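# Insert marker's coloured end into desk stand hole

## Task

Push the end of the marker that has a different colour into the desk stand's hole until it bottoms out. The stand is loose and must finish upright on the desk without any support; if it only stays put because the robot holds it, the job is not done. Then release the marker and move the grippers away.

## Robot and tools

Robot: two FANUC CRX-5iA arms, named left_arm and right_arm, each with a Robotiq 2F-140 two-finger gripper and a wrist camera. The names are just labels, not image sides.

Scene frame: origin on the table top midway between the arms, +z up, +x out over the table, left_arm toward +y. Bases: left_arm at (-0.041, +0.308, 0) m, quat_wxyz (+0.996, 0, 0, -0.089); right_arm at (-0.051, -0.456, 0) m, quat_wxyz (+0.999, 0, 0, +0.042).

execute_actions(actions, pictures). actions holds zero or one item. An empty list only reports the current state. An item with "rows" (1 to 15 rows) and optional "steps" (1 to 15, default 15) is a motion; each row covers one control step of 1/30 s, and the final row is reused if steps exceed the rows. An item with only "steps" (up to 300) is a wait, counted from the previous result and including your reply time. pictures (boolean) says whether camera images come back; by default they do. A refused call moves nothing.

Row layout: a single list of 18 numbers covering both arms, always full even if one arm is idle. First left_arm: 6 joint targets, then gripper position, force_limit, speed; then right_arm in the same 9-number pattern. Joint targets are absolute angles in radians (the same values as Joint positions), in order waist, shoulder, elbow, forearm roll, wrist pitch, wrist roll, with ranges -3.491..3.491, -3.140..3.140, -1.187..4.328, -3.316..3.316, -3.140..3.140, -3.927..3.927. A call is refused if a target is over 0.010 rad outside its range and also beyond that joint's last reported angle. True ends may differ by up to 0.010 rad; a target past the real end is clipped, and "joint sent to its limit" may then appear (possibly about an earlier action). Its absence does not prove more travel is available.

Gripper numbers are absolute settings in [-1, 1], not offsets. position: +1 fully open (140 mm), about -0.8 pads touching, -1 closes until blocked. force_limit: grip strength, roughly 14 N at -1, 60 N at 0, 107 N at +1 for parts up to 40 mm wide. speed: pad gap rate, about 30 mm/s at -1, 140 at 0, 250 at +1. To leave a gripper unchanged, repeat its previous three numbers; a 0 is a real command. While object_status is 2, a new force_limit only applies together with a new position value, e.g. switch -1 to -0.98 or back.

Motion limits: joint targets move at most 2.62 rad/s (waist, shoulder), 3.14 (elbow), 3.93 (the three wrist joints), ramping up over 0.5 s, all joints of an arm synchronised. Each target is kept within a lead of the measured angle (0.805 rad waist/shoulder, 0.966 elbow, 1.21 wrist joints), and targets implying over 70 mm of gripper travel in one step are pulled back. Far moves therefore take several calls. Between calls the arms continue toward the last row until they nearly stop or a step is HELD; after that only a new action pushes further.

Gripper geometry: fingers point along gripper +z and close along its y axis. end_effector_position is the point between the pads when closed; fingertips reach about 33 mm past it closed and 9 mm open, and move roughly 24 mm outward while closing, so keep clearance above surfaces.

Results: a state line left_arm: … | right_arm: … giving each end_effector_position (m) and end_effector_quat_wxyz in the scene frame; it may be off, more so at long reach. Joint positions and Joint velocities per arm (rad, rad/s). object_status: 0 moving, 1 blocked while opening, 2 blocked while closing (a grip), 3 reached target or pads met (thin items may still be held). position_measured is in counts, 3 fully open to 230 pads meeting, not linear. "joint command not followed" means the clearance check altered joint targets on some steps; HELD marks steps where your row was partly or wholly not sent. Flange force is the estimated external force on the gripper including held weight; it is noisy, worst during acceleration, and may say "no reading". MOTOR HOT warns of heating; OVER-TEMPERATURE FAULT means brakes set until cooled.

Faults: if contact torque reaches a joint's load limit (147 N m for waist, shoulder, elbow; 36.8 for the wrist joints; held weight counts) or any external force hits 150 N, that arm halts for 10 s, drops the rest of the call and yields to contact. Occasionally something tugs on a held part or nudges a loose object.

Cameras: cam_left_wrist and cam_right_wrist, each 504x504, calibrated pinhole-plus-radial with given K, D and T_world_to_cam; per-scene values can differ slightly, and results list cameras whose numbers changed.

zoom_image(camera, region): camera is cam_left_wrist or cam_right_wrist; region is [x0, y0, x1, y1] in that camera's latest image pixels, origin top-left, at most 504 by 504.

read_manual(section): returns only licence text ("licences"); moves nothing.

finished_scene(scene): pass the current scene's number; it ends that scene irreversibly, grades it, and reports the next task if any. The goal must still hold then.

Avoid: dropping or knocking anything off the table, toppling the stand, slamming or forcing the marker, arms touching each other, and faults. Release and withdraw before finishing.

Each tool is called after ">>>" in YAML: its name, and indented under it one key for each argument.

## Session

>>> execute_actions:
  actions: []

Scene clock: 0.00 s of 4480.00 s.
left_arm: end_effector_position=(+0.4024, +0.7116, +0.2774) position_measured=3 object_status=3 end_effector_quat_wxyz=(+0.139, +0.534, +0.832, +0.058) | right_arm: end_effector_position=(+0.1116, -0.1753, +0.1101) position_measured=3 object_status=3 end_effector_quat_wxyz=(+0.016, +0.226, +0.899, -0.375)
Joint positions: left_arm=[ 1.303  0.237  0.229  0.292 -1.484  2.432] | right_arm=[ 1.333  0.416 -0.04  -0.036 -1.883  2.807]
Joint velocities: left_arm=[-0.     0.001 -0.     0.    -0.    -0.001] | right_arm=[-0.    -0.     0.    -0.001 -0.     0.   ]
Flange force (N, the push that the arm receives, along the gripper's own x y z axes): no reading
camera_calibration (this result's frames):
cam_left_wrist: T_world_to_cam=[[0.917409, 0.221172, 0.330821, -0.628343], [0.0126359, -0.847096, 0.531289, 0.4404], [0.397744, -0.483229, -0.779929, 0.588341], [0, 0, 0, 1]] pos_world=[0.336874, 0.796336, 0.432754]
cam_right_wrist: T_world_to_cam=[[0.523903, 0.56422, -0.638107, 0.112496], [0.812227, -0.105293, 0.57376, -0.177812], [0.256539, -0.818883, -0.513438, 0.064544], [0, 0, 0, 1]] pos_world=[0.0689286, -0.0293408, 0.206945]

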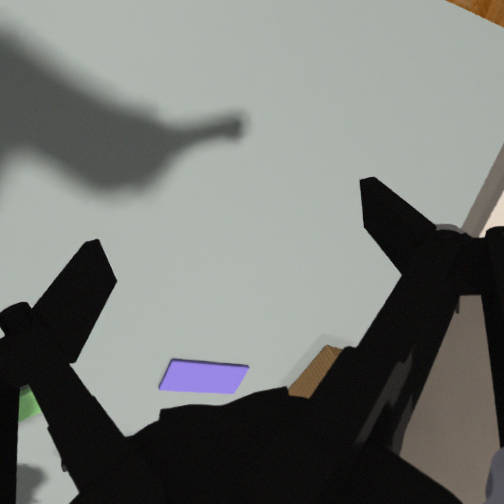

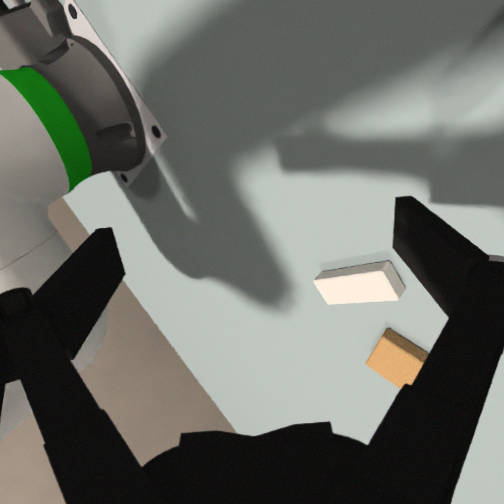

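>>> execute_actions:
  actions:
    - {"rows": [[0,-0.5,0.1,0,-1.2,1.571,1,0,0,0.75,-0.5,0.1,0,-1.2,1.571,1,0,0]], "steps": 15}
  pictures: false

>>> execute_actions:
  actions:
    - {"steps": 75}

Scene clock: 12.67 s of 4480.00 s.
left_arm: end_effector_position=(+0.4709, +0.5779, +0.3738) position_measured=3 object_status=3 end_effector_quat_wxyz=(+0.076, +0.743, +0.637, +0.191) | right_arm: end_effector_position=(+0.2143, -0.1112, +0.2060) position_measured=3 object_status=3 end_effector_quat_wxyz=(+0.003, +0.550, +0.833, -0.066)
Joint positions: left_arm=[ 1.009  0.001  0.188  0.199 -1.393  2.157] | right_arm=[ 1.115  0.085  0.012 -0.022 -1.628  2.347]
Joint velocities: left_arm=[-0.751 -0.496 -0.087 -0.194  0.189 -0.574] | right_arm=[-0.487 -0.781  0.117  0.03   0.566 -1.028]
Flange force (N, the push that the arm receives, along the gripper's own x y z axes): left_arm=[1.6 3.8 -4.7] | right_arm=[-1.2 -2.7 -5.8]
Steps of this call (steps 1 to 90: nothing new was sent; then 9.17 s passed at rest; steps 91 to 105: all 15 steps of this action). Readings (joint positions | what the end effector reports):
91: left_arm=[1.303 0.237 0.229 0.292 -1.484 2.432] | right_arm=[1.333 0.416 -0.040 -0.036 -1.883 2.807] | left_arm position_measured=3 object_status=3 | right_arm position_measured=3 object_status=3
92: left_arm=[1.301 0.235 0.229 0.291 -1.483 2.429] | right_arm=[1.331 0.414 -0.040 -0.036 -1.880 2.803] | left_arm position_measured=3 object_status=3 | right_arm position_measured=3 object_status=3
94: left_arm=[1.279 0.215 0.225 0.283 -1.475 2.405] | right_arm=[1.315 0.391 -0.036 -0.035 -1.861 2.769] | left_arm position_measured=3 object_status=3 | right_arm position_measured=3 object_status=3
98: left_arm=[1.184 0.131 0.211 0.250 -1.443 2.308] | right_arm=[1.239 0.283 -0.017 -0.030 -1.773 2.611] | left_arm position_measured=3 object_status=3 | right_arm position_measured=3 object_status=3
105: the state above

Scene clock: 15.17 s of 4480.00 s.
left_arm: end_effector_position=(+0.3815, +0.1005, +0.5863) position_measured=3 object_status=3 end_effector_quat_wxyz=(+0.041, +0.881, -0.078, +0.465) | right_arm: end_effector_position=(+0.3493, -0.2080, +0.5863) position_measured=3 object_status=3 end_effector_quat_wxyz=(-0.189, +0.809, +0.358, +0.427)
Joint positions: left_arm=[ 0.    -0.5    0.1    0.    -1.2    1.571] | right_arm=[ 0.75  -0.5    0.1    0.    -1.2    1.571]
Joint velocities: left_arm=[ 0.     0.001 -0.001  0.001  0.     0.   ] | right_arm=[ 0.     0.001  0.    -0.    -0.     0.   ]
Flange force (N, the push that the arm receives, along the gripper's own x y z axes): no reading
Steps of this call (steps 1 to 60: the robot went on to your last target; steps 61 to 75: nothing new was sent). Readings (joint positions | what the end effector reports):
1: left_arm=[0.983 -0.015 0.185 0.192 -1.387 2.137] | right_arm=[1.099 0.059 0.016 -0.021 -1.608 2.312] | left_arm position_measured=3 object_status=3 | right_arm position_measured=3 object_status=3
2: left_arm=[0.958 -0.031 0.182 0.186 -1.381 2.119] | right_arm=[1.082 0.033 0.020 -0.020 -1.590 2.278] | left_arm position_measured=3 object_status=3 | right_arm position_measured=3 object_status=3
4: left_arm=[0.906 -0.062 0.177 0.174 -1.369 2.083] | right_arm=[1.051 -0.017 0.028 -0.019 -1.553 2.211] | left_arm position_measured=3 object_status=3 | right_arm position_measured=3 object_status=3
8: left_arm=[0.802 -0.118 0.167 0.151 -1.347 2.017] | right_arm=[0.991 -0.113 0.042 -0.015 -1.483 2.084] | left_arm position_measured=3 object_status=3 | right_arm position_measured=3 object_status=3
75: the state above
All arms were judged still, so your last target was given up. Only a new action makes them travel on or press farther. Fingers that are still opening or closing keep moving.
camera_calibration (this result's frames):
cam_left_wrist: T_world_to_cam=[[-0.338967, -0.929612, -0.144646, 0.297552], [-0.813645, 0.366855, -0.450997, 0.528029], [0.472317, -0.0351825, -0.880727, 0.527896], [0, 0, 0, 1]] pos_world=[0.281154, 0.101471, 0.746111]
cam_right_wrist: T_world_to_cam=[[0.68886, -0.717899, -0.100469, -0.329172], [-0.667962, -0.574789, -0.472699, 0.385361], [0.281602, 0.392733, -0.875478, 0.676793], [0, 0, 0, 1]] pos_world=[0.293574, -0.28061, 0.741605]

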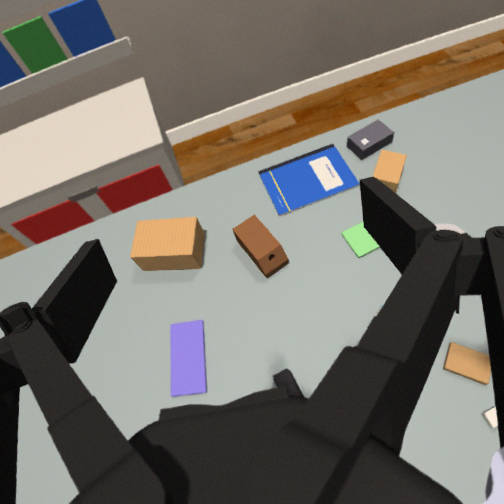

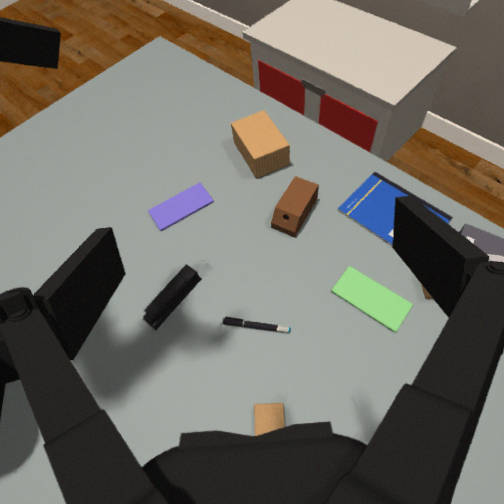

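>>> zoom_image:
  camera: "cam_right_wrist"
  region: [200, 160, 360, 350]

>>> zoom_image:
  camera: "cam_left_wrist"
  region: [200, 190, 320, 300]

Region (200, 160, 360, 350) of cam_right_wrist's 504x504 image, scaled by 2.653, with more detail than that image has; it fills the left 424 columns of this view, and the rest is white.

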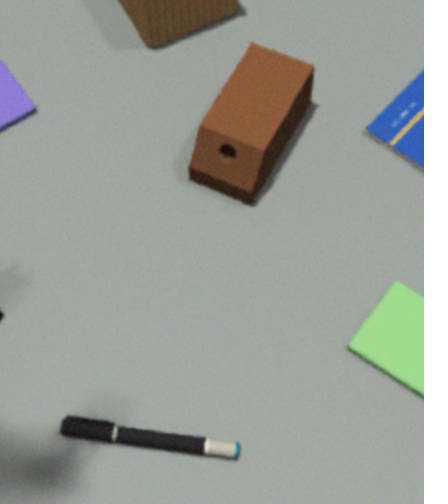

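Region (200, 190, 320, 300) of cam_left_wrist's 504x504 image, scaled by 4.200, with more detail than that image has; it fills the top 462 rows of this view, and the rest is white.

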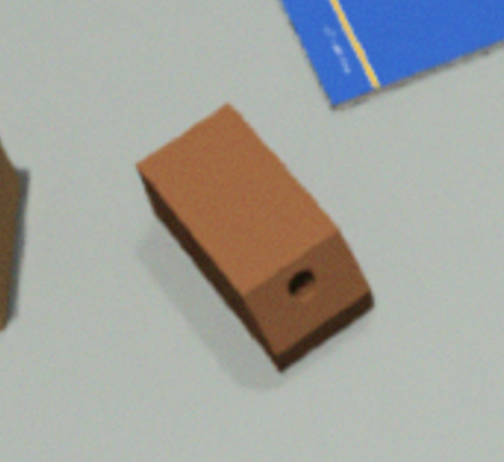

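>>> execute_actions:
  actions:
    - {"rows": [[0.0106,0.9157,1.0363,0,-1.6914,-1.1372,0.5,0,0,0.8377,0.4141,0.2178,0,-1.3746,-0.3259,-0.3,0,0]], "steps": 15}
  pictures: false

>>> execute_actions:
  actions:
    - {"steps": 120}

Scene clock: 135.67 s of 4480.00 s.
left_arm: end_effector_position=(+0.4917, +0.0831, +0.5728) position_measured=66 object_status=0 end_effector_quat_wxyz=(-0.080, +0.859, -0.357, +0.358) | right_arm: end_effector_position=(+0.3993, -0.1286, +0.4442) position_measured=104 object_status=0 end_effector_quat_wxyz=(-0.198, +0.931, +0.180, +0.248)
Joint positions: left_arm=[ 0.004 -0.09   0.502  0.    -1.411  0.955] | right_arm=[ 0.78  -0.195  0.141 -0.    -1.26   1.089]
Joint velocities: left_arm=[ 0.009  1.016  0.735 -0.    -0.384 -1.514] | right_arm=[ 0.069  0.729  0.092  0.    -0.136 -1.336]
Flange force (N, the push that the arm receives, along the gripper's own x y z axes): left_arm=[16.4 -6.9 -5.4] | right_arm=[9.2 2.6 -1.3]
Steps of this call (steps 1 to 90: nothing new was sent; then 117.00 s passed at rest; steps 91 to 105: all 15 steps of this action). Readings (joint positions | what the end effector reports):
91: left_arm=[-0.000 -0.500 0.100 0.000 -1.200 1.571] | right_arm=[0.750 -0.500 0.100 -0.000 -1.200 1.571] | left_arm position_measured=3 object_status=0 | right_arm position_measured=3 object_status=0
92: left_arm=[-0.000 -0.497 0.103 0.000 -1.201 1.566] | right_arm=[0.750 -0.498 0.101 -0.000 -1.200 1.566] | left_arm position_measured=6 object_status=0 | right_arm position_measured=6 object_status=0
94: left_arm=[-0.000 -0.475 0.129 0.000 -1.215 1.533] | right_arm=[0.752 -0.475 0.104 -0.000 -1.205 1.533] | left_arm position_measured=21 object_status=0 | right_arm position_measured=21 object_status=0
98: left_arm=[0.001 -0.361 0.261 0.000 -1.284 1.362] | right_arm=[0.763 -0.375 0.118 -0.000 -1.226 1.383] | left_arm position_measured=51 object_status=0 | right_arm position_measured=51 object_status=0
105: the state above

Scene clock: 139.67 s of 4480.00 s.
left_arm: end_effector_position=(+0.6639, +0.0568, +0.2658) position_measured=66 object_status=3 end_effector_quat_wxyz=(+0.080, -0.438, +0.894, -0.057) | right_arm: end_effector_position=(+0.4072, -0.0671, +0.1200) position_measured=167 object_status=3 end_effector_quat_wxyz=(+0.000, +0.883, -0.469, -0.000)
Joint positions: left_arm=[ 0.009  0.658  0.907  0.    -1.624 -0.492] | right_arm=[ 0.838  0.414  0.218 -0.    -1.375 -0.326]
Joint velocities: left_arm=[-0.    -0.001 -0.     0.002 -0.     0.   ] | right_arm=[ 0.     0.    -0.    -0.001 -0.    -0.   ]
Flange force (N, the push that the arm receives, along the gripper's own x y z axes): left_arm=no reading | right_arm=[0.3 -0.7 -3.1]
previous command not reached (left arm): its joint targets would have brought a part of the robot too close to another arm.
Steps of this call (steps 1 to 30: the robot went on to your last target; steps 31 to 100: nothing new was sent; then 0.67 s passed at rest). Readings (joint positions | what the end effector reports):
1: left_arm=[0.004 -0.056 0.526 0.000 -1.424 0.905] | right_arm=[0.782 -0.170 0.144 -0.000 -1.265 1.043] | left_arm position_measured=66 object_status=3 | right_arm position_measured=112 object_status=0
2: left_arm=[0.005 -0.023 0.548 0.000 -1.435 0.855] | right_arm=[0.785 -0.146 0.147 -0.000 -1.269 0.996] | left_arm position_measured=66 object_status=3 | right_arm position_measured=120 object_status=0
4: left_arm=[0.005 0.041 0.588 0.000 -1.456 0.760] | right_arm=[0.789 -0.099 0.153 -0.000 -1.278 0.897] | left_arm position_measured=66 object_status=3 | right_arm position_measured=135 object_status=0
8: left_arm=[0.006 0.161 0.655 0.000 -1.491 0.580] | right_arm=[0.798 -0.007 0.164 -0.000 -1.295 0.684] | left_arm position_measured=66 object_status=3 | right_arm position_measured=164 object_status=0
29: left_arm=[0.009 0.670 0.907 -0.001 -1.624 -0.490] | right_arm=[0.838 0.413 0.218 -0.000 -1.374 -0.323] | left_arm position_measured=66 object_status=3 | right_arm position_measured=167 object_status=3 HELD
30: left_arm=[0.009 0.668 0.906 -0.001 -1.624 -0.485] | right_arm=[0.838 0.414 0.218 -0.000 -1.375 -0.325] | left_arm position_measured=66 object_status=3 | right_arm position_measured=167 object_status=3 HELD
100: the state above
A step was HELD (marked above), so your last target was given up. An arm can still carry out its HELD step.
joint command not followed: on one or more control steps a check withheld the commanded joint targets of the left arm, and it was not sent them on those steps.
cause: the commanded joint targets would bring a part of the robot too close to another arm (a part of this arm just beyond joint 2 (shoulder) and a part of the other arm just beyond its joint 4 (forearm roll)); next, command targets that bring no part of the robot closer to that arm.
camera_calibration (this result's frames):
cam_left_wrist: T_world_to_cam=[[-0.63503, 0.767145, -0.0906942, 0.392081], [0.599946, 0.563738, 0.567683, -0.591117], [0.486623, 0.306084, -0.818236, 0.0652204], [0, 0, 0, 1]] pos_world=[0.571884, 0.0124891, 0.424492]
cam_right_wrist: T_world_to_cam=[[-0.890105, -0.455756, -0.000357266, 0.333712], [-0.406019, 0.792609, 0.454884, 0.158412], [-0.207033, 0.405039, -0.890551, 0.398461], [0, 0, 0, 1]] pos_world=[0.443851, -0.13486, 0.28291]

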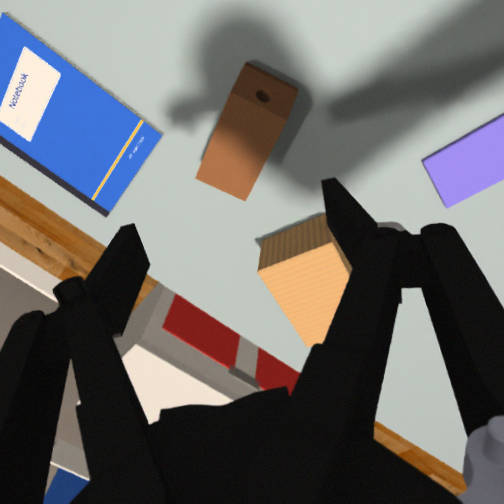

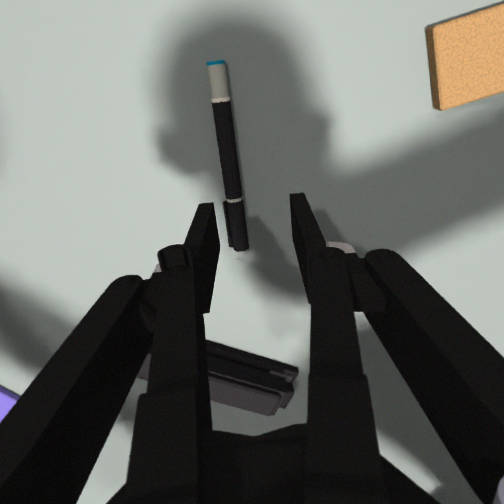

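>>> zoom_image:
  camera: "cam_right_wrist"
  region: [150, 40, 370, 280]

Region (150, 40, 370, 280) of cam_right_wrist's 504x504 image, scaled by 2.100, with more detail than that image has; it fills the left 462 columns of this view, and the rest is white.

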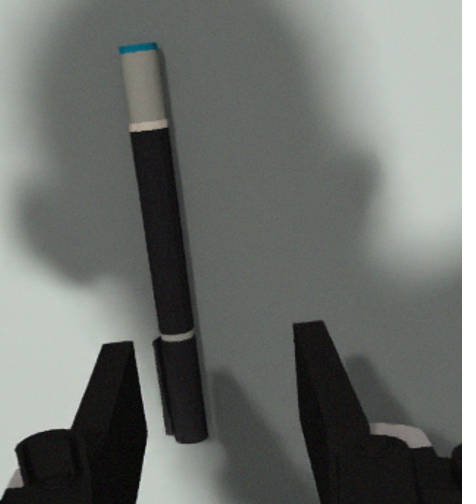

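>>> execute_actions:
  actions:
    - {"rows": [[0.2,0.658,0.907,0,-1.624,-1.1372,0.5,0,0,0.8298,0.5039,0.1660,0,-1.2329,-0.3330,-0.35,0,0]], "steps": 15}
  pictures: false

>>> execute_actions:
  actions:
    - {"steps": 15}

>>> zoom_image:
  camera: "cam_right_wrist"
  region: [150, 40, 370, 280]

Scene clock: 206.97 s of 4480.00 s.
left_arm: end_effector_position=(+0.6674, +0.0668, +0.2658) position_measured=66 object_status=3 end_effector_quat_wxyz=(+0.081, -0.423, +0.901, -0.055) | right_arm: end_effector_position=(+0.4206, -0.0573, +0.0451) position_measured=173 object_status=3 end_effector_quat_wxyz=(-0.000, +0.880, -0.475, +0.000)
Joint positions: left_arm=[ 0.023  0.658  0.907  0.    -1.624 -0.539] | right_arm=[ 0.83   0.504  0.166  0.    -1.233 -0.333]
Joint velocities: left_arm=[ 0.065  0.001  0.001 -0.001 -0.    -0.217] | right_arm=[-0.     0.004 -0.002 -0.     0.    -0.   ]
Flange force (N, the push that the arm receives, along the gripper's own x y z axes): left_arm=no reading | right_arm=[1.0 -0.5 -6.0]
Steps of this call (steps 1 to 90: nothing new was sent; then 63.80 s passed at rest; steps 91 to 105: all 15 steps of this action). Readings (joint positions | what the end effector reports):
91: left_arm=[0.009 0.658 0.907 0.000 -1.624 -0.492] | right_arm=[0.838 0.414 0.218 -0.000 -1.375 -0.326] | left_arm position_measured=66 object_status=3 | right_arm position_measured=167 object_status=0
92: left_arm=[0.009 0.658 0.907 0.000 -1.624 -0.492] | right_arm=[0.838 0.417 0.216 -0.000 -1.371 -0.326] | left_arm position_measured=66 object_status=3 | right_arm position_measured=169 object_status=0
94: left_arm=[0.010 0.658 0.907 0.000 -1.624 -0.494] | right_arm=[0.836 0.438 0.204 -0.000 -1.337 -0.328] | left_arm position_measured=66 object_status=3 | right_arm position_measured=173 object_status=0
98: left_arm=[0.012 0.658 0.907 0.000 -1.624 -0.501] | right_arm=[0.830 0.500 0.168 -0.000 -1.240 -0.333] | left_arm position_measured=66 object_status=3 | right_arm position_measured=173 object_status=0
105: the state above

Scene clock: 207.47 s of 4480.00 s.
left_arm: end_effector_position=(+0.6749, +0.0904, +0.2658) position_measured=66 object_status=3 end_effector_quat_wxyz=(+0.085, -0.387, +0.917, -0.049) | right_arm: end_effector_position=(+0.4206, -0.0573, +0.0450) position_measured=173 object_status=3 end_effector_quat_wxyz=(+0.000, +0.880, -0.475, +0.000)
Joint positions: left_arm=[ 0.057  0.658  0.907  0.    -1.624 -0.652] | right_arm=[ 0.83   0.504  0.166  0.    -1.233 -0.333]
Joint velocities: left_arm=[ 0.066 -0.001 -0.002  0.    -0.001 -0.22 ] | right_arm=[-0.     0.001 -0.     0.001 -0.     0.   ]
Flange force (N, the push that the arm receives, along the gripper's own x y z axes): left_arm=no reading | right_arm=[-0.1 -2.1 -3.1]
Steps of this call (steps 1 to 15: the robot went on to your last target). Readings (joint positions | what the end effector reports):
1: left_arm=[0.026 0.658 0.907 0.000 -1.624 -0.547] | right_arm=[0.830 0.504 0.166 0.000 -1.233 -0.333] | left_arm position_measured=66 object_status=3 | right_arm position_measured=173 object_status=3
2: left_arm=[0.028 0.658 0.907 0.000 -1.624 -0.554] | right_arm=[0.830 0.504 0.166 0.000 -1.233 -0.333] | left_arm position_measured=66 object_status=3 | right_arm position_measured=173 object_status=3
4: left_arm=[0.032 0.658 0.907 0.000 -1.624 -0.569] | right_arm=[0.830 0.504 0.166 0.000 -1.233 -0.333] | left_arm position_measured=66 object_status=3 | right_arm position_measured=173 object_status=3
8: left_arm=[0.041 0.658 0.907 0.000 -1.624 -0.599] | right_arm=[0.830 0.504 0.166 0.000 -1.233 -0.333] | left_arm position_measured=66 object_status=3 | right_arm position_measured=173 object_status=3
15: the state above
camera_calibration (this result's frames):
cam_left_wrist: T_world_to_cam=[[-0.546719, 0.834507, -0.0685337, 0.301725], [0.654535, 0.476984, 0.586575, -0.650751], [0.52219, 0.275834, -0.80699, 0.0252939], [0, 0, 0, 1]] pos_world=[0.57769, 0.0516296, 0.422804]
cam_right_wrist: T_world_to_cam=[[-0.896841, -0.442353, -0.000453707, 0.353714], [-0.394116, 0.798576, 0.454917, 0.185544], [-0.200872, 0.408167, -0.890534, 0.328083], [0, 0, 0, 1]] pos_world=[0.456254, -0.125617, 0.207922]

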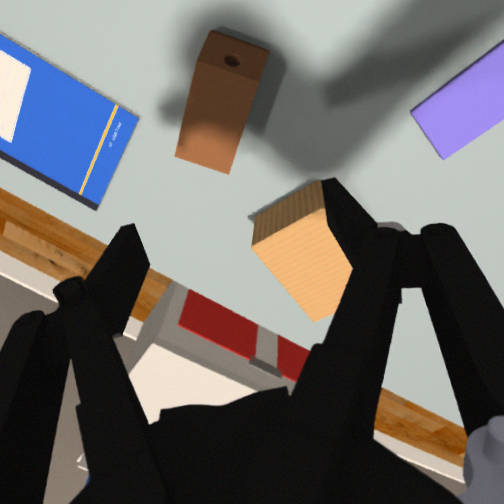

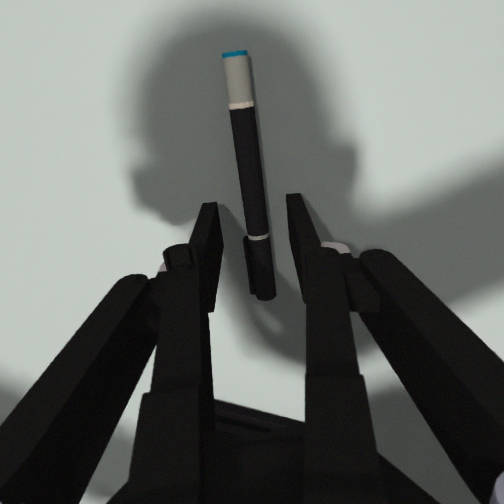

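Region (150, 40, 370, 280) of cam_right_wrist's 504x504 image, scaled by 2.100, with more detail than that image has; it fills the left 462 columns of this view, and the rest is white.

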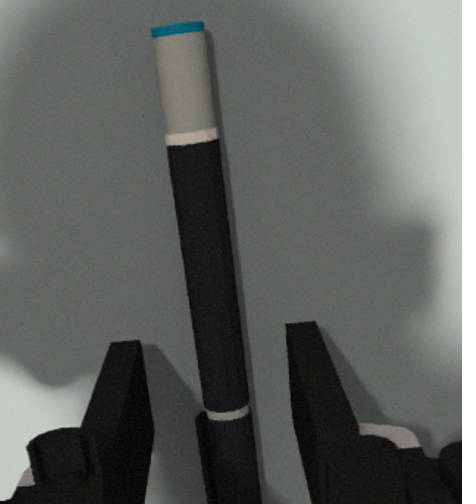

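>>> execute_actions:
  actions:
    - {"rows": [[0.2,0.658,0.907,0,-1.624,-1.1372,0.5,0,0,0.8298,0.5081,0.1599,0,-1.2226,-0.3330,-0.35,0,0],[0.2,0.658,0.907,0,-1.624,-1.1372,0.5,0,0,0.8298,0.5081,0.1599,0,-1.2226,-0.3330,-0.35,0,0],[0.2,0.658,0.907,0,-1.624,-1.1372,0.5,0,0,0.8298,0.5081,0.1599,0,-1.2226,-0.3330,-0.35,0,0],[0.2,0.658,0.907,0,-1.624,-1.1372,0.5,0,0,0.8298,0.5081,0.1599,0,-1.2226,-0.3330,-0.35,0,0],[0.2,0.658,0.907,0,-1.624,-1.1372,0.5,0,0,0.8298,0.5106,0.1563,0,-1.2164,-0.3330,-0.35,0,0]], "steps": 12}
  pictures: false

Scene clock: 226.03 s of 4480.00 s.
left_arm: end_effector_position=(+0.6986, +0.1951, +0.2657) position_measured=66 object_status=3 end_effector_quat_wxyz=(+0.096, -0.225, +0.969, -0.020) | right_arm: end_effector_position=(+0.4206, -0.0573, +0.0370) position_measured=173 object_status=3 end_effector_quat_wxyz=(-0.000, +0.880, -0.475, -0.000)
Joint positions: left_arm=[ 0.2    0.658  0.907  0.    -1.624 -1.137] | right_arm=[ 0.83   0.511  0.156 -0.    -1.216 -0.333]
Joint velocities: left_arm=[-0.001  0.    -0.001 -0.001 -0.    -0.001] | right_arm=[-0. -0.  0.  0. -0. -0.]
Flange force (N, the push that the arm receives, along the gripper's own x y z axes): left_arm=no reading | right_arm=[0.1 2.1 -2.7]
Steps of this call (steps 1 to 90: the robot went on to your last target; steps 91 to 150: nothing new was sent; then 13.17 s passed at rest; steps 151 to 162: all 12 steps of this action). Readings (joint positions | what the end effector reports):
151: left_arm=[0.200 0.658 0.907 0.000 -1.624 -1.137] | right_arm=[0.830 0.504 0.166 -0.000 -1.233 -0.333] | left_arm position_measured=66 object_status=3 | right_arm position_measured=173 object_status=3
152: left_arm=[0.200 0.658 0.907 0.000 -1.624 -1.137] | right_arm=[0.830 0.505 0.164 0.000 -1.229 -0.333] | left_arm position_measured=66 object_status=3 | right_arm position_measured=173 object_status=3
154: left_arm=[0.200 0.658 0.907 0.000 -1.624 -1.137] | right_arm=[0.830 0.508 0.160 -0.000 -1.223 -0.333] | left_arm position_measured=66 object_status=3 | right_arm position_measured=173 object_status=3
158: left_arm=[0.200 0.658 0.907 0.000 -1.624 -1.137] | right_arm=[0.830 0.511 0.156 -0.000 -1.217 -0.333] | left_arm position_measured=66 object_status=3 | right_arm position_measured=173 object_status=3
162: the state above

>>> execute_actions:
  actions:
    - {"rows": [[0.2,0.658,0.907,0,-1.624,-1.1372,0.5,0,0,0.8298,0.5115,0.1550,0,-1.2144,-0.3330,-0.35,0,0],[0.2,0.658,0.907,0,-1.624,-1.1372,0.5,0,0,0.8298,0.5115,0.1550,0,-1.2144,-0.3330,-0.35,0,0],[0.2,0.658,0.907,0,-1.624,-1.1372,0.5,0,0,0.8298,0.5115,0.1550,0,-1.2144,-0.3330,-0.35,0,0],[0.2,0.658,0.907,0,-1.624,-1.1372,0.5,0,0,0.8298,0.5123,0.1538,0,-1.2123,-0.3330,-0.35,0,0],[0.2,0.658,0.907,0,-1.624,-1.1372,0.5,0,0,0.8298,0.5123,0.1538,0,-1.2123,-0.3330,-0.35,0,0],[0.2,0.658,0.907,0,-1.624,-1.1372,0.5,0,0,0.8298,0.5123,0.1538,0,-1.2123,-0.3330,-0.35,0,0],[0.2,0.658,0.907,0,-1.624,-1.1372,0.5,0,0,0.8298,0.5131,0.1526,0,-1.2102,-0.3330,-0.35,0,0]], "steps": 12}
  pictures: false

Scene clock: 238.83 s of 4480.00 s.
left_arm: end_effector_position=(+0.6986, +0.1951, +0.2657) position_measured=66 object_status=3 end_effector_quat_wxyz=(+0.096, -0.225, +0.969, -0.020) | right_arm: end_effector_position=(+0.4206, -0.0573, +0.0341) position_measured=173 object_status=3 end_effector_quat_wxyz=(-0.000, +0.880, -0.475, +0.000)
Joint positions: left_arm=[ 0.2    0.658  0.907 -0.    -1.624 -1.137] | right_arm=[ 0.83   0.513  0.153  0.    -1.21  -0.333]
Joint velocities: left_arm=[-0.001  0.     0.     0.003 -0.    -0.   ] | right_arm=[-0.    -0.    -0.001  0.    -0.     0.   ]
Flange force (N, the push that the arm receives, along the gripper's own x y z axes): left_arm=no reading | right_arm=[-1.3 -10.2 -8.7]
Steps of this call (steps 1 to 15: the robot went on to your last target; steps 16 to 90: nothing new was sent; then 9.40 s passed at rest; steps 91 to 102: all 12 steps of this action). Readings (joint positions | what the end effector reports):
91: left_arm=[0.200 0.658 0.907 0.000 -1.624 -1.137] | right_arm=[0.830 0.511 0.156 0.000 -1.216 -0.333] | left_arm position_measured=66 object_status=3 | right_arm position_measured=173 object_status=3
92: left_arm=[0.200 0.658 0.907 0.000 -1.624 -1.137] | right_arm=[0.830 0.511 0.156 0.000 -1.215 -0.333] | left_arm position_measured=66 object_status=3 | right_arm position_measured=173 object_status=3
94: left_arm=[0.200 0.658 0.907 0.000 -1.624 -1.137] | right_arm=[0.830 0.511 0.155 0.000 -1.214 -0.333] | left_arm position_measured=66 object_status=3 | right_arm position_measured=173 object_status=3
98: left_arm=[0.200 0.658 0.907 0.000 -1.624 -1.137] | right_arm=[0.830 0.513 0.153 0.000 -1.211 -0.333] | left_arm position_measured=66 object_status=3 | right_arm position_measured=173 object_status=3
102: the state above

>>> execute_actions:
  actions:
    - {"rows": [[0.2,0.658,0.907,0,-1.624,-1.1372,0.5,0,0,0.8298,0.5106,0.1563,0,-1.2164,-0.3330,-0.35,0,0],[0.2,0.658,0.907,0,-1.624,-1.1372,0.5,0,0,0.8298,0.5106,0.1563,0,-1.2164,-0.3330,-0.35,0,0],[0.2,0.658,0.907,0,-1.624,-1.1372,0.5,0,0,0.8298,0.5106,0.1563,0,-1.2164,-0.3330,-0.35,0,0],[0.2,0.658,0.907,0,-1.624,-1.1372,0.5,0,0,0.8298,0.5106,0.1563,0,-1.2164,-0.3330,-0.35,0,0],[0.2,0.658,0.907,0,-1.624,-1.1372,0.5,0,0,0.8298,0.5106,0.1563,0,-1.2164,-0.3330,-1,0.2,-0.4]], "steps": 15}
  pictures: false

>>> execute_actions:
  actions:
    - {"steps": 8}

Scene clock: 251.17 s of 4480.00 s.
left_arm: end_effector_position=(+0.6986, +0.1951, +0.2656) position_measured=66 object_status=3 end_effector_quat_wxyz=(+0.096, -0.225, +0.969, -0.020) | right_arm: end_effector_position=(+0.4206, -0.0573, +0.0370) position_measured=219 object_status=0 end_effector_quat_wxyz=(-0.000, +0.880, -0.475, +0.000)
Joint positions: left_arm=[ 0.2    0.658  0.907  0.    -1.624 -1.137] | right_arm=[ 0.83   0.511  0.156  0.    -1.216 -0.333]
Joint velocities: left_arm=[-0.001 -0.002 -0.001 -0.    -0.     0.   ] | right_arm=[ 0.    -0.001 -0.    -0.    -0.     0.   ]
Flange force (N, the push that the arm receives, along the gripper's own x y z axes): left_arm=no reading | right_arm=[-0.3 -0.3 -7.1]
Steps of this call (steps 1 to 15: the robot went on to your last target; steps 16 to 90: nothing new was sent; then 8.83 s passed at rest; steps 91 to 105: all 15 steps of this action). Readings (joint positions | what the end effector reports):
91: left_arm=[0.200 0.658 0.907 0.000 -1.624 -1.137] | right_arm=[0.830 0.513 0.153 -0.000 -1.210 -0.333] | left_arm position_measured=66 object_status=3 | right_arm position_measured=173 object_status=3
92: left_arm=[0.200 0.658 0.907 0.000 -1.624 -1.137] | right_arm=[0.830 0.513 0.154 -0.000 -1.212 -0.333] | left_arm position_measured=66 object_status=3 | right_arm position_measured=173 object_status=3
94: left_arm=[0.200 0.658 0.907 0.000 -1.624 -1.137] | right_arm=[0.830 0.511 0.156 -0.000 -1.216 -0.333] | left_arm position_measured=66 object_status=3 | right_arm position_measured=173 object_status=3
98: left_arm=[0.200 0.658 0.907 0.000 -1.624 -1.137] | right_arm=[0.830 0.511 0.156 -0.000 -1.216 -0.333] | left_arm position_measured=66 object_status=3 | right_arm position_measured=185 object_status=0
105: the state above

Scene clock: 251.43 s of 4480.00 s.
left_arm: end_effector_position=(+0.6986, +0.1951, +0.2656) position_measured=66 object_status=3 end_effector_quat_wxyz=(+0.096, -0.225, +0.969, -0.020) | right_arm: end_effector_position=(+0.4206, -0.0573, +0.0370) position_measured=219 object_status=2 end_effector_quat_wxyz=(-0.000, +0.880, -0.475, +0.000)
Joint positions: left_arm=[ 0.2    0.658  0.907  0.    -1.624 -1.137] | right_arm=[ 0.83   0.511  0.156  0.    -1.216 -0.333]
Joint velocities: left_arm=[ 0.002 -0.    -0.001 -0.001 -0.    -0.001] | right_arm=[-0.    -0.    -0.     0.001 -0.    -0.   ]
Flange force (N, the push that the arm receives, along the gripper's own x y z axes): left_arm=no reading | right_arm=[-0.1 -1.4 -6.9]
Steps of this call (steps 1 to 8: the robot went on to your last target). Readings (joint positions | what the end effector reports):
1: left_arm=[0.200 0.658 0.907 0.000 -1.624 -1.137] | right_arm=[0.830 0.511 0.156 0.000 -1.216 -0.333] | left_arm position_measured=66 object_status=3 | right_arm position_measured=219 object_status=0
2: left_arm=[0.200 0.658 0.907 0.000 -1.624 -1.137] | right_arm=[0.830 0.511 0.156 0.000 -1.216 -0.333] | left_arm position_measured=66 object_status=3 | right_arm position_measured=219 object_status=0
4: left_arm=[0.200 0.658 0.907 0.000 -1.624 -1.137] | right_arm=[0.830 0.511 0.156 0.000 -1.216 -0.333] | left_arm position_measured=66 object_status=3 | right_arm position_measured=219 object_status=0
8: the state above
camera_calibration (this result's frames):
cam_left_wrist: T_world_to_cam=[[-0.243405, 0.969799, 0.0155955, -0.0333259], [0.762714, 0.181447, 0.620761, -0.743035], [0.599184, 0.162991, -0.783845, -0.0539377], [0, 0, 0, 1]] pos_world=[0.59093, 0.175932, 0.419488]
cam_right_wrist: T_world_to_cam=[[-0.896838, -0.442358, -0.000610919, 0.353775], [-0.394172, 0.798517, 0.454971, 0.189145], [-0.200772, 0.408276, -0.890506, 0.320981], [0, 0, 0, 1]] pos_world=[0.456279, -0.12559, 0.199996]

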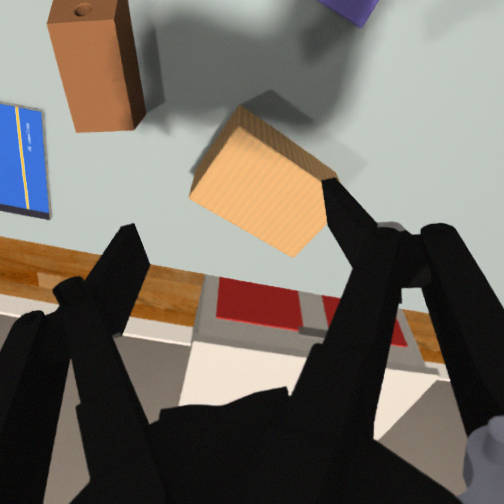

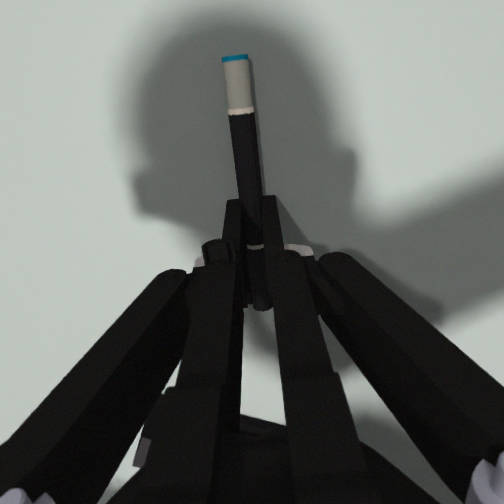

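>>> execute_actions:
  actions:
    - {"rows": [[0.2,0.658,0.907,0,-1.624,-1.1372,0.5,0,0,0.8298,0.4560,0.2768,0,-1.3917,-0.3330,-1,0.2,-0.4],[0.2,0.658,0.907,0,-1.624,-1.1372,0.5,0,0,0.8298,0.4560,0.2768,0,-1.3917,-0.3330,-1,0.2,-0.4],[0.2,0.658,0.907,0,-1.624,-1.1372,0.5,0,0,0.8298,0.4560,0.2768,0,-1.3917,-0.3330,-1,0.2,-0.4],[0.2,0.658,0.907,0,-1.624,-1.1372,0.5,0,0,0.8298,0.4560,0.2768,0,-1.3917,-0.3330,-1,0.2,-0.4],[0.2,0.658,0.907,0,-1.624,-1.1372,0.5,0,0,0.8298,0.4560,0.2768,0,-1.3917,-0.3330,-1,0.2,-0.4],[0.2,0.658,0.907,0,-1.624,-1.1372,0.5,0,0,0.8298,0.4560,0.2768,0,-1.3917,-0.3330,-1,0.2,-0.4],[0.2,0.658,0.907,0,-1.624,-1.1372,0.5,0,0,0.8298,0.4560,0.2768,0,-1.3917,-0.3330,-1,0.2,-0.4],[0.2,0.658,0.907,0,-1.624,-1.1372,0.5,0,0,0.30,0.35,0.2768,0,-1.4976,-0.3330,-1,0.2,-0.4]], "steps": 15}
  pictures: false

>>> execute_actions:
  actions:
    - {"rows": [[0.2,0.658,0.907,0,-1.624,-1.1372,0.5,0,0,0.30,0.35,0.2768,0,-1.4976,-0.3330,-1,0.2,-0.4],[0.2,0.658,0.907,0,-1.624,-1.1372,0.5,0,0,0.30,0.35,0.2768,0,-1.4976,-0.3330,-1,0.2,-0.4],[0.2,0.658,0.907,0,-1.624,-1.1372,0.5,0,0,0.30,0.35,0.2768,0,-1.4976,-0.3330,-1,0.2,-0.4],[0.2,0.658,0.907,0,-1.624,-1.1372,0.5,0,0,0.30,0.35,0.2768,0,-1.4976,-0.3330,-1,0.2,-0.4],[0.2,0.658,0.907,0,-1.624,-1.1372,0.5,0,0,0.30,0.35,0.2768,0,-1.4976,-0.3330,-1,0.2,-0.4],[0.2,0.658,0.907,0,-1.624,-1.1372,0.5,0,0,0.30,0.35,0.2768,0,-1.4976,-0.3330,-1,0.2,-0.4],[0.0106,0.9157,1.0363,0,-1.6914,-1.1372,0.5,0,0,0.30,0.35,0.2768,0,-1.4976,-0.3330,-1,0.2,-0.4]], "steps": 15}
  pictures: false

>>> execute_actions:
  actions:
    - {"steps": 40}

Scene clock: 325.27 s of 4480.00 s.
left_arm: end_effector_position=(+0.6986, +0.1951, +0.2656) position_measured=66 object_status=3 end_effector_quat_wxyz=(+0.096, -0.225, +0.969, -0.020) | right_arm: end_effector_position=(+0.4609, -0.1197, +0.1344) position_measured=219 object_status=2 end_effector_quat_wxyz=(-0.004, +0.850, -0.527, +0.001)
Joint positions: left_arm=[ 0.2    0.658  0.907  0.    -1.624 -1.137] | right_arm=[ 0.711  0.43   0.274  0.    -1.407 -0.333]
Joint velocities: left_arm=[-0.     0.    -0.001 -0.002 -0.    -0.   ] | right_arm=[-0.707 -0.138  0.007 -0.    -0.166  0.   ]
Flange force (N, the push that the arm receives, along the gripper's own x y z axes): left_arm=no reading | right_arm=[1.1 0.9 -0.9]
Steps of this call (steps 1 to 15: the robot went on to your last target; steps 16 to 90: nothing new was sent; then 70.33 s passed at rest; steps 91 to 105: all 15 steps of this action). Readings (joint positions | what the end effector reports):
91: left_arm=[0.200 0.658 0.907 0.000 -1.624 -1.137] | right_arm=[0.830 0.511 0.156 -0.000 -1.216 -0.333] | left_arm position_measured=66 object_status=3 | right_arm position_measured=219 object_status=2
92: left_arm=[0.200 0.658 0.907 0.000 -1.624 -1.137] | right_arm=[0.830 0.510 0.159 -0.000 -1.220 -0.333] | left_arm position_measured=66 object_status=3 | right_arm position_measured=219 object_status=2
94: left_arm=[0.200 0.658 0.907 0.000 -1.624 -1.137] | right_arm=[0.830 0.499 0.182 -0.000 -1.254 -0.333] | left_arm position_measured=66 object_status=3 | right_arm position_measured=219 object_status=2
98: left_arm=[0.200 0.658 0.907 0.000 -1.624 -1.137] | right_arm=[0.830 0.462 0.263 0.000 -1.371 -0.333] | left_arm position_measured=66 object_status=3 | right_arm position_measured=219 object_status=2
105: the state above

Scene clock: 325.77 s of 4480.00 s.
left_arm: end_effector_position=(+0.6953, +0.1229, +0.1969) position_measured=66 object_status=3 end_effector_quat_wxyz=(+0.046, -0.178, +0.983, -0.012) | right_arm: end_effector_position=(+0.5237, -0.3353, +0.1770) position_measured=219 object_status=2 end_effector_quat_wxyz=(-0.000, +0.740, -0.672, +0.000)
Joint positions: left_arm=[ 0.103  0.79   0.973  0.    -1.659 -1.137] | right_arm=[ 0.346  0.359  0.277  0.    -1.487 -0.333]
Joint velocities: left_arm=[-0.464  0.633  0.317  0.002 -0.164 -0.002] | right_arm=[-0.65  -0.128  0.005  0.    -0.141 -0.   ]
Flange force (N, the push that the arm receives, along the gripper's own x y z axes): left_arm=no reading | right_arm=[9.5 -6.9 -8.0]
Steps of this call (steps 1 to 15: all 15 steps of this action). Readings (joint positions | what the end effector reports):
1: left_arm=[0.200 0.658 0.907 0.000 -1.624 -1.137] | right_arm=[0.687 0.426 0.275 0.000 -1.413 -0.333] | left_arm position_measured=66 object_status=3 | right_arm position_measured=219 object_status=2
2: left_arm=[0.200 0.658 0.907 -0.000 -1.624 -1.137] | right_arm=[0.663 0.421 0.275 0.000 -1.418 -0.333] | left_arm position_measured=66 object_status=3 | right_arm position_measured=219 object_status=2
4: left_arm=[0.200 0.658 0.907 0.000 -1.624 -1.137] | right_arm=[0.614 0.411 0.275 0.000 -1.429 -0.333] | left_arm position_measured=66 object_status=3 | right_arm position_measured=219 object_status=2
8: left_arm=[0.198 0.661 0.909 0.000 -1.624 -1.137] | right_arm=[0.517 0.392 0.276 0.000 -1.450 -0.333] | left_arm position_measured=66 object_status=3 | right_arm position_measured=219 object_status=2
15: the state above

Scene clock: 327.10 s of 4480.00 s.
left_arm: end_effector_position=(+0.6790, +0.0553, +0.1300) position_measured=66 object_status=3 end_effector_quat_wxyz=(-0.000, -0.133, +0.991, +0.000) | right_arm: end_effector_position=(+0.5254, -0.3632, +0.1822) position_measured=219 object_status=2 end_effector_quat_wxyz=(+0.000, +0.725, -0.689, -0.000)
Joint positions: left_arm=[ 0.011  0.916  1.036  0.    -1.691 -1.137] | right_arm=[ 0.3    0.35   0.277 -0.    -1.498 -0.333]
Joint velocities: left_arm=[-0.    -0.001  0.     0.002 -0.    -0.001] | right_arm=[-0.  0. -0. -0.  0.  0.]
Flange force (N, the push that the arm receives, along the gripper's own x y z axes): left_arm=no reading | right_arm=[0.0 -1.2 -3.5]
Steps of this call (steps 1 to 30: the robot went on to your last target; steps 31 to 40: nothing new was sent). Readings (joint positions | what the end effector reports):
1: left_arm=[0.087 0.812 0.984 0.000 -1.664 -1.137] | right_arm=[0.326 0.355 0.277 0.000 -1.492 -0.333] | left_arm position_measured=66 object_status=3 | right_arm position_measured=219 object_status=2
2: left_arm=[0.071 0.833 0.995 0.000 -1.670 -1.137] | right_arm=[0.312 0.352 0.277 0.000 -1.495 -0.333] | left_arm position_measured=66 object_status=3 | right_arm position_measured=219 object_status=2
4: left_arm=[0.041 0.875 1.016 0.000 -1.681 -1.137] | right_arm=[0.301 0.350 0.277 0.000 -1.497 -0.333] | left_arm position_measured=66 object_status=3 | right_arm position_measured=219 object_status=2
8: left_arm=[0.010 0.916 1.036 0.000 -1.691 -1.137] | right_arm=[0.300 0.350 0.277 0.000 -1.498 -0.333] | left_arm position_measured=66 object_status=3 | right_arm position_measured=219 object_status=2
40: the state above
All arms were judged still, so your last target was given up. Only a new action makes them travel on or press farther. Fingers that are still opening or closing keep moving.
camera_calibration (this result's frames):
cam_left_wrist: T_world_to_cam=[[-0.0493035, 0.997077, 0.0583615, -0.0393202], [0.887884, 0.0169935, 0.459754, -0.673487], [0.457419, 0.0744857, -0.886126, -0.0113115], [0, 0, 0, 1]] pos_world=[0.601213, 0.0514927, 0.30191]
cam_right_wrist: T_world_to_cam=[[-0.997439, 0.0715176, -0.000449718, 0.551993], [0.0634846, 0.888265, 0.454923, 0.200832], [0.0329345, 0.45373, -0.890531, 0.489864], [0, 0, 0, 1]] pos_world=[0.521696, -0.440135, 0.345124]

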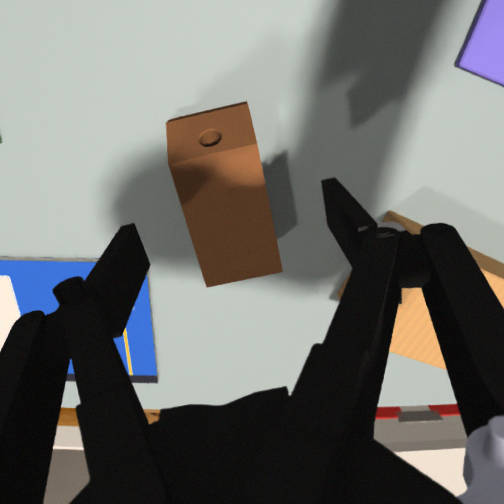

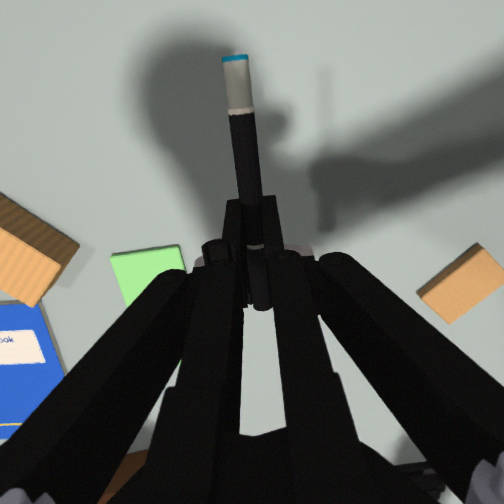

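>>> zoom_image:
  camera: "cam_left_wrist"
  region: [110, 80, 350, 310]

Region (110, 80, 350, 310) of cam_left_wrist's 504x504 image, scaled by 2.100, with more detail than that image has; it fills the top 483 rows of this view, and the rest is white.

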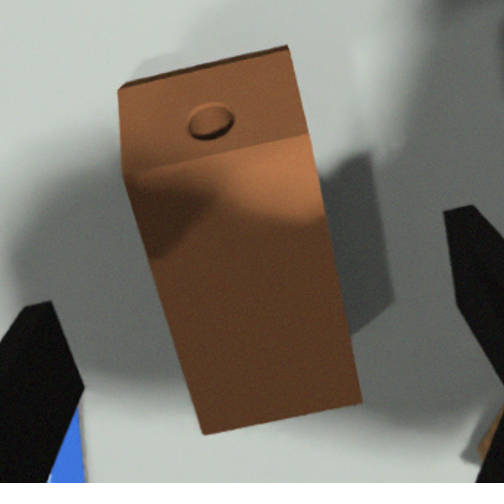

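>>> execute_actions:
  actions:
    - {"rows": [[0.0176,1.0391,1.1641,0,-1.6958,-1.1537,0.4,0,0,0.30,0.35,0.2768,0,-1.4976,-0.3330,-1,0.2,-0.4]], "steps": 15}

Scene clock: 402.17 s of 4480.00 s.
left_arm: end_effector_position=(+0.7084, +0.0560, +0.0899) position_measured=78 object_status=3 end_effector_quat_wxyz=(-0.000, -0.128, +0.992, +0.000) | right_arm: end_effector_position=(+0.5254, -0.3632, +0.1822) position_measured=219 object_status=2 end_effector_quat_wxyz=(+0.000, +0.725, -0.689, -0.000)
Joint positions: left_arm=[ 0.018  1.039  1.164 -0.    -1.696 -1.154] | right_arm=[ 0.3    0.35   0.277 -0.    -1.498 -0.333]
Joint velocities: left_arm=[ 0.001  0.001  0.002 -0.     0.    -0.001] | right_arm=[-0.  0. -0. -0.  0. -0.]
Flange force (N, the push that the arm receives, along the gripper's own x y z axes): left_arm=no reading | right_arm=[-0.3 -2.8 -4.1]
Steps of this call (steps 1 to 90: nothing new was sent; then 71.57 s passed at rest; steps 91 to 105: all 15 steps of this action). Readings (joint positions | what the end effector reports):
91: left_arm=[0.011 0.916 1.036 -0.000 -1.691 -1.137] | right_arm=[0.300 0.350 0.277 -0.000 -1.498 -0.333] | left_arm position_measured=66 object_status=0 | right_arm position_measured=219 object_status=2
92: left_arm=[0.011 0.918 1.039 -0.000 -1.692 -1.138] | right_arm=[0.300 0.350 0.277 -0.000 -1.498 -0.333] | left_arm position_measured=69 object_status=0 | right_arm position_measured=219 object_status=2
94: left_arm=[0.012 0.940 1.062 -0.000 -1.692 -1.141] | right_arm=[0.300 0.350 0.277 -0.000 -1.498 -0.333] | left_arm position_measured=78 object_status=0 | right_arm position_measured=219 object_status=2
98: left_arm=[0.017 1.024 1.147 -0.000 -1.695 -1.152] | right_arm=[0.300 0.350 0.277 -0.000 -1.498 -0.333] | left_arm position_measured=78 object_status=0 | right_arm position_measured=219 object_status=2
105: the state above
camera_calibration (this result's frames):
cam_left_wrist: T_world_to_cam=[[-0.0398876, 0.997495, 0.0584196, -0.0428714], [0.888067, 0.00859277, 0.459634, -0.680831], [0.457981, 0.0702142, -0.886185, -0.0605302], [0, 0, 0, 1]] pos_world=[0.630635, 0.0528643, 0.261797]
cam_right_wrist: T_world_to_cam=[[-0.997439, 0.0715176, -0.00044985, 0.551993], [0.0634845, 0.888265, 0.454923, 0.200832], [0.0329346, 0.453729, -0.890531, 0.489864], [0, 0, 0, 1]] pos_world=[0.521696, -0.440135, 0.345124]

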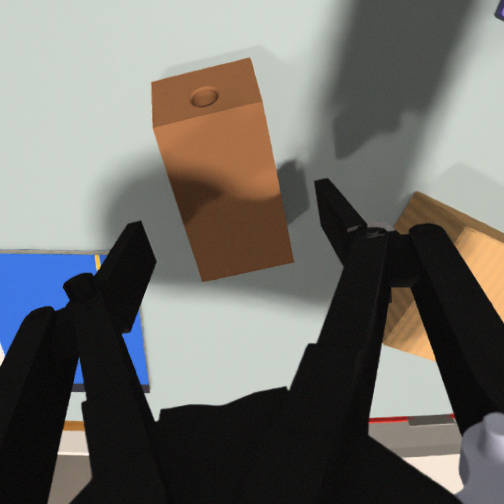

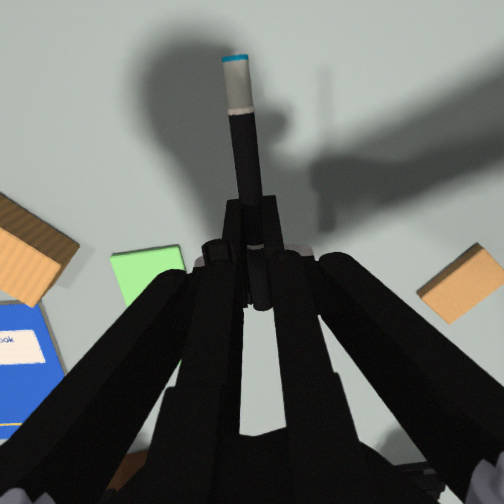

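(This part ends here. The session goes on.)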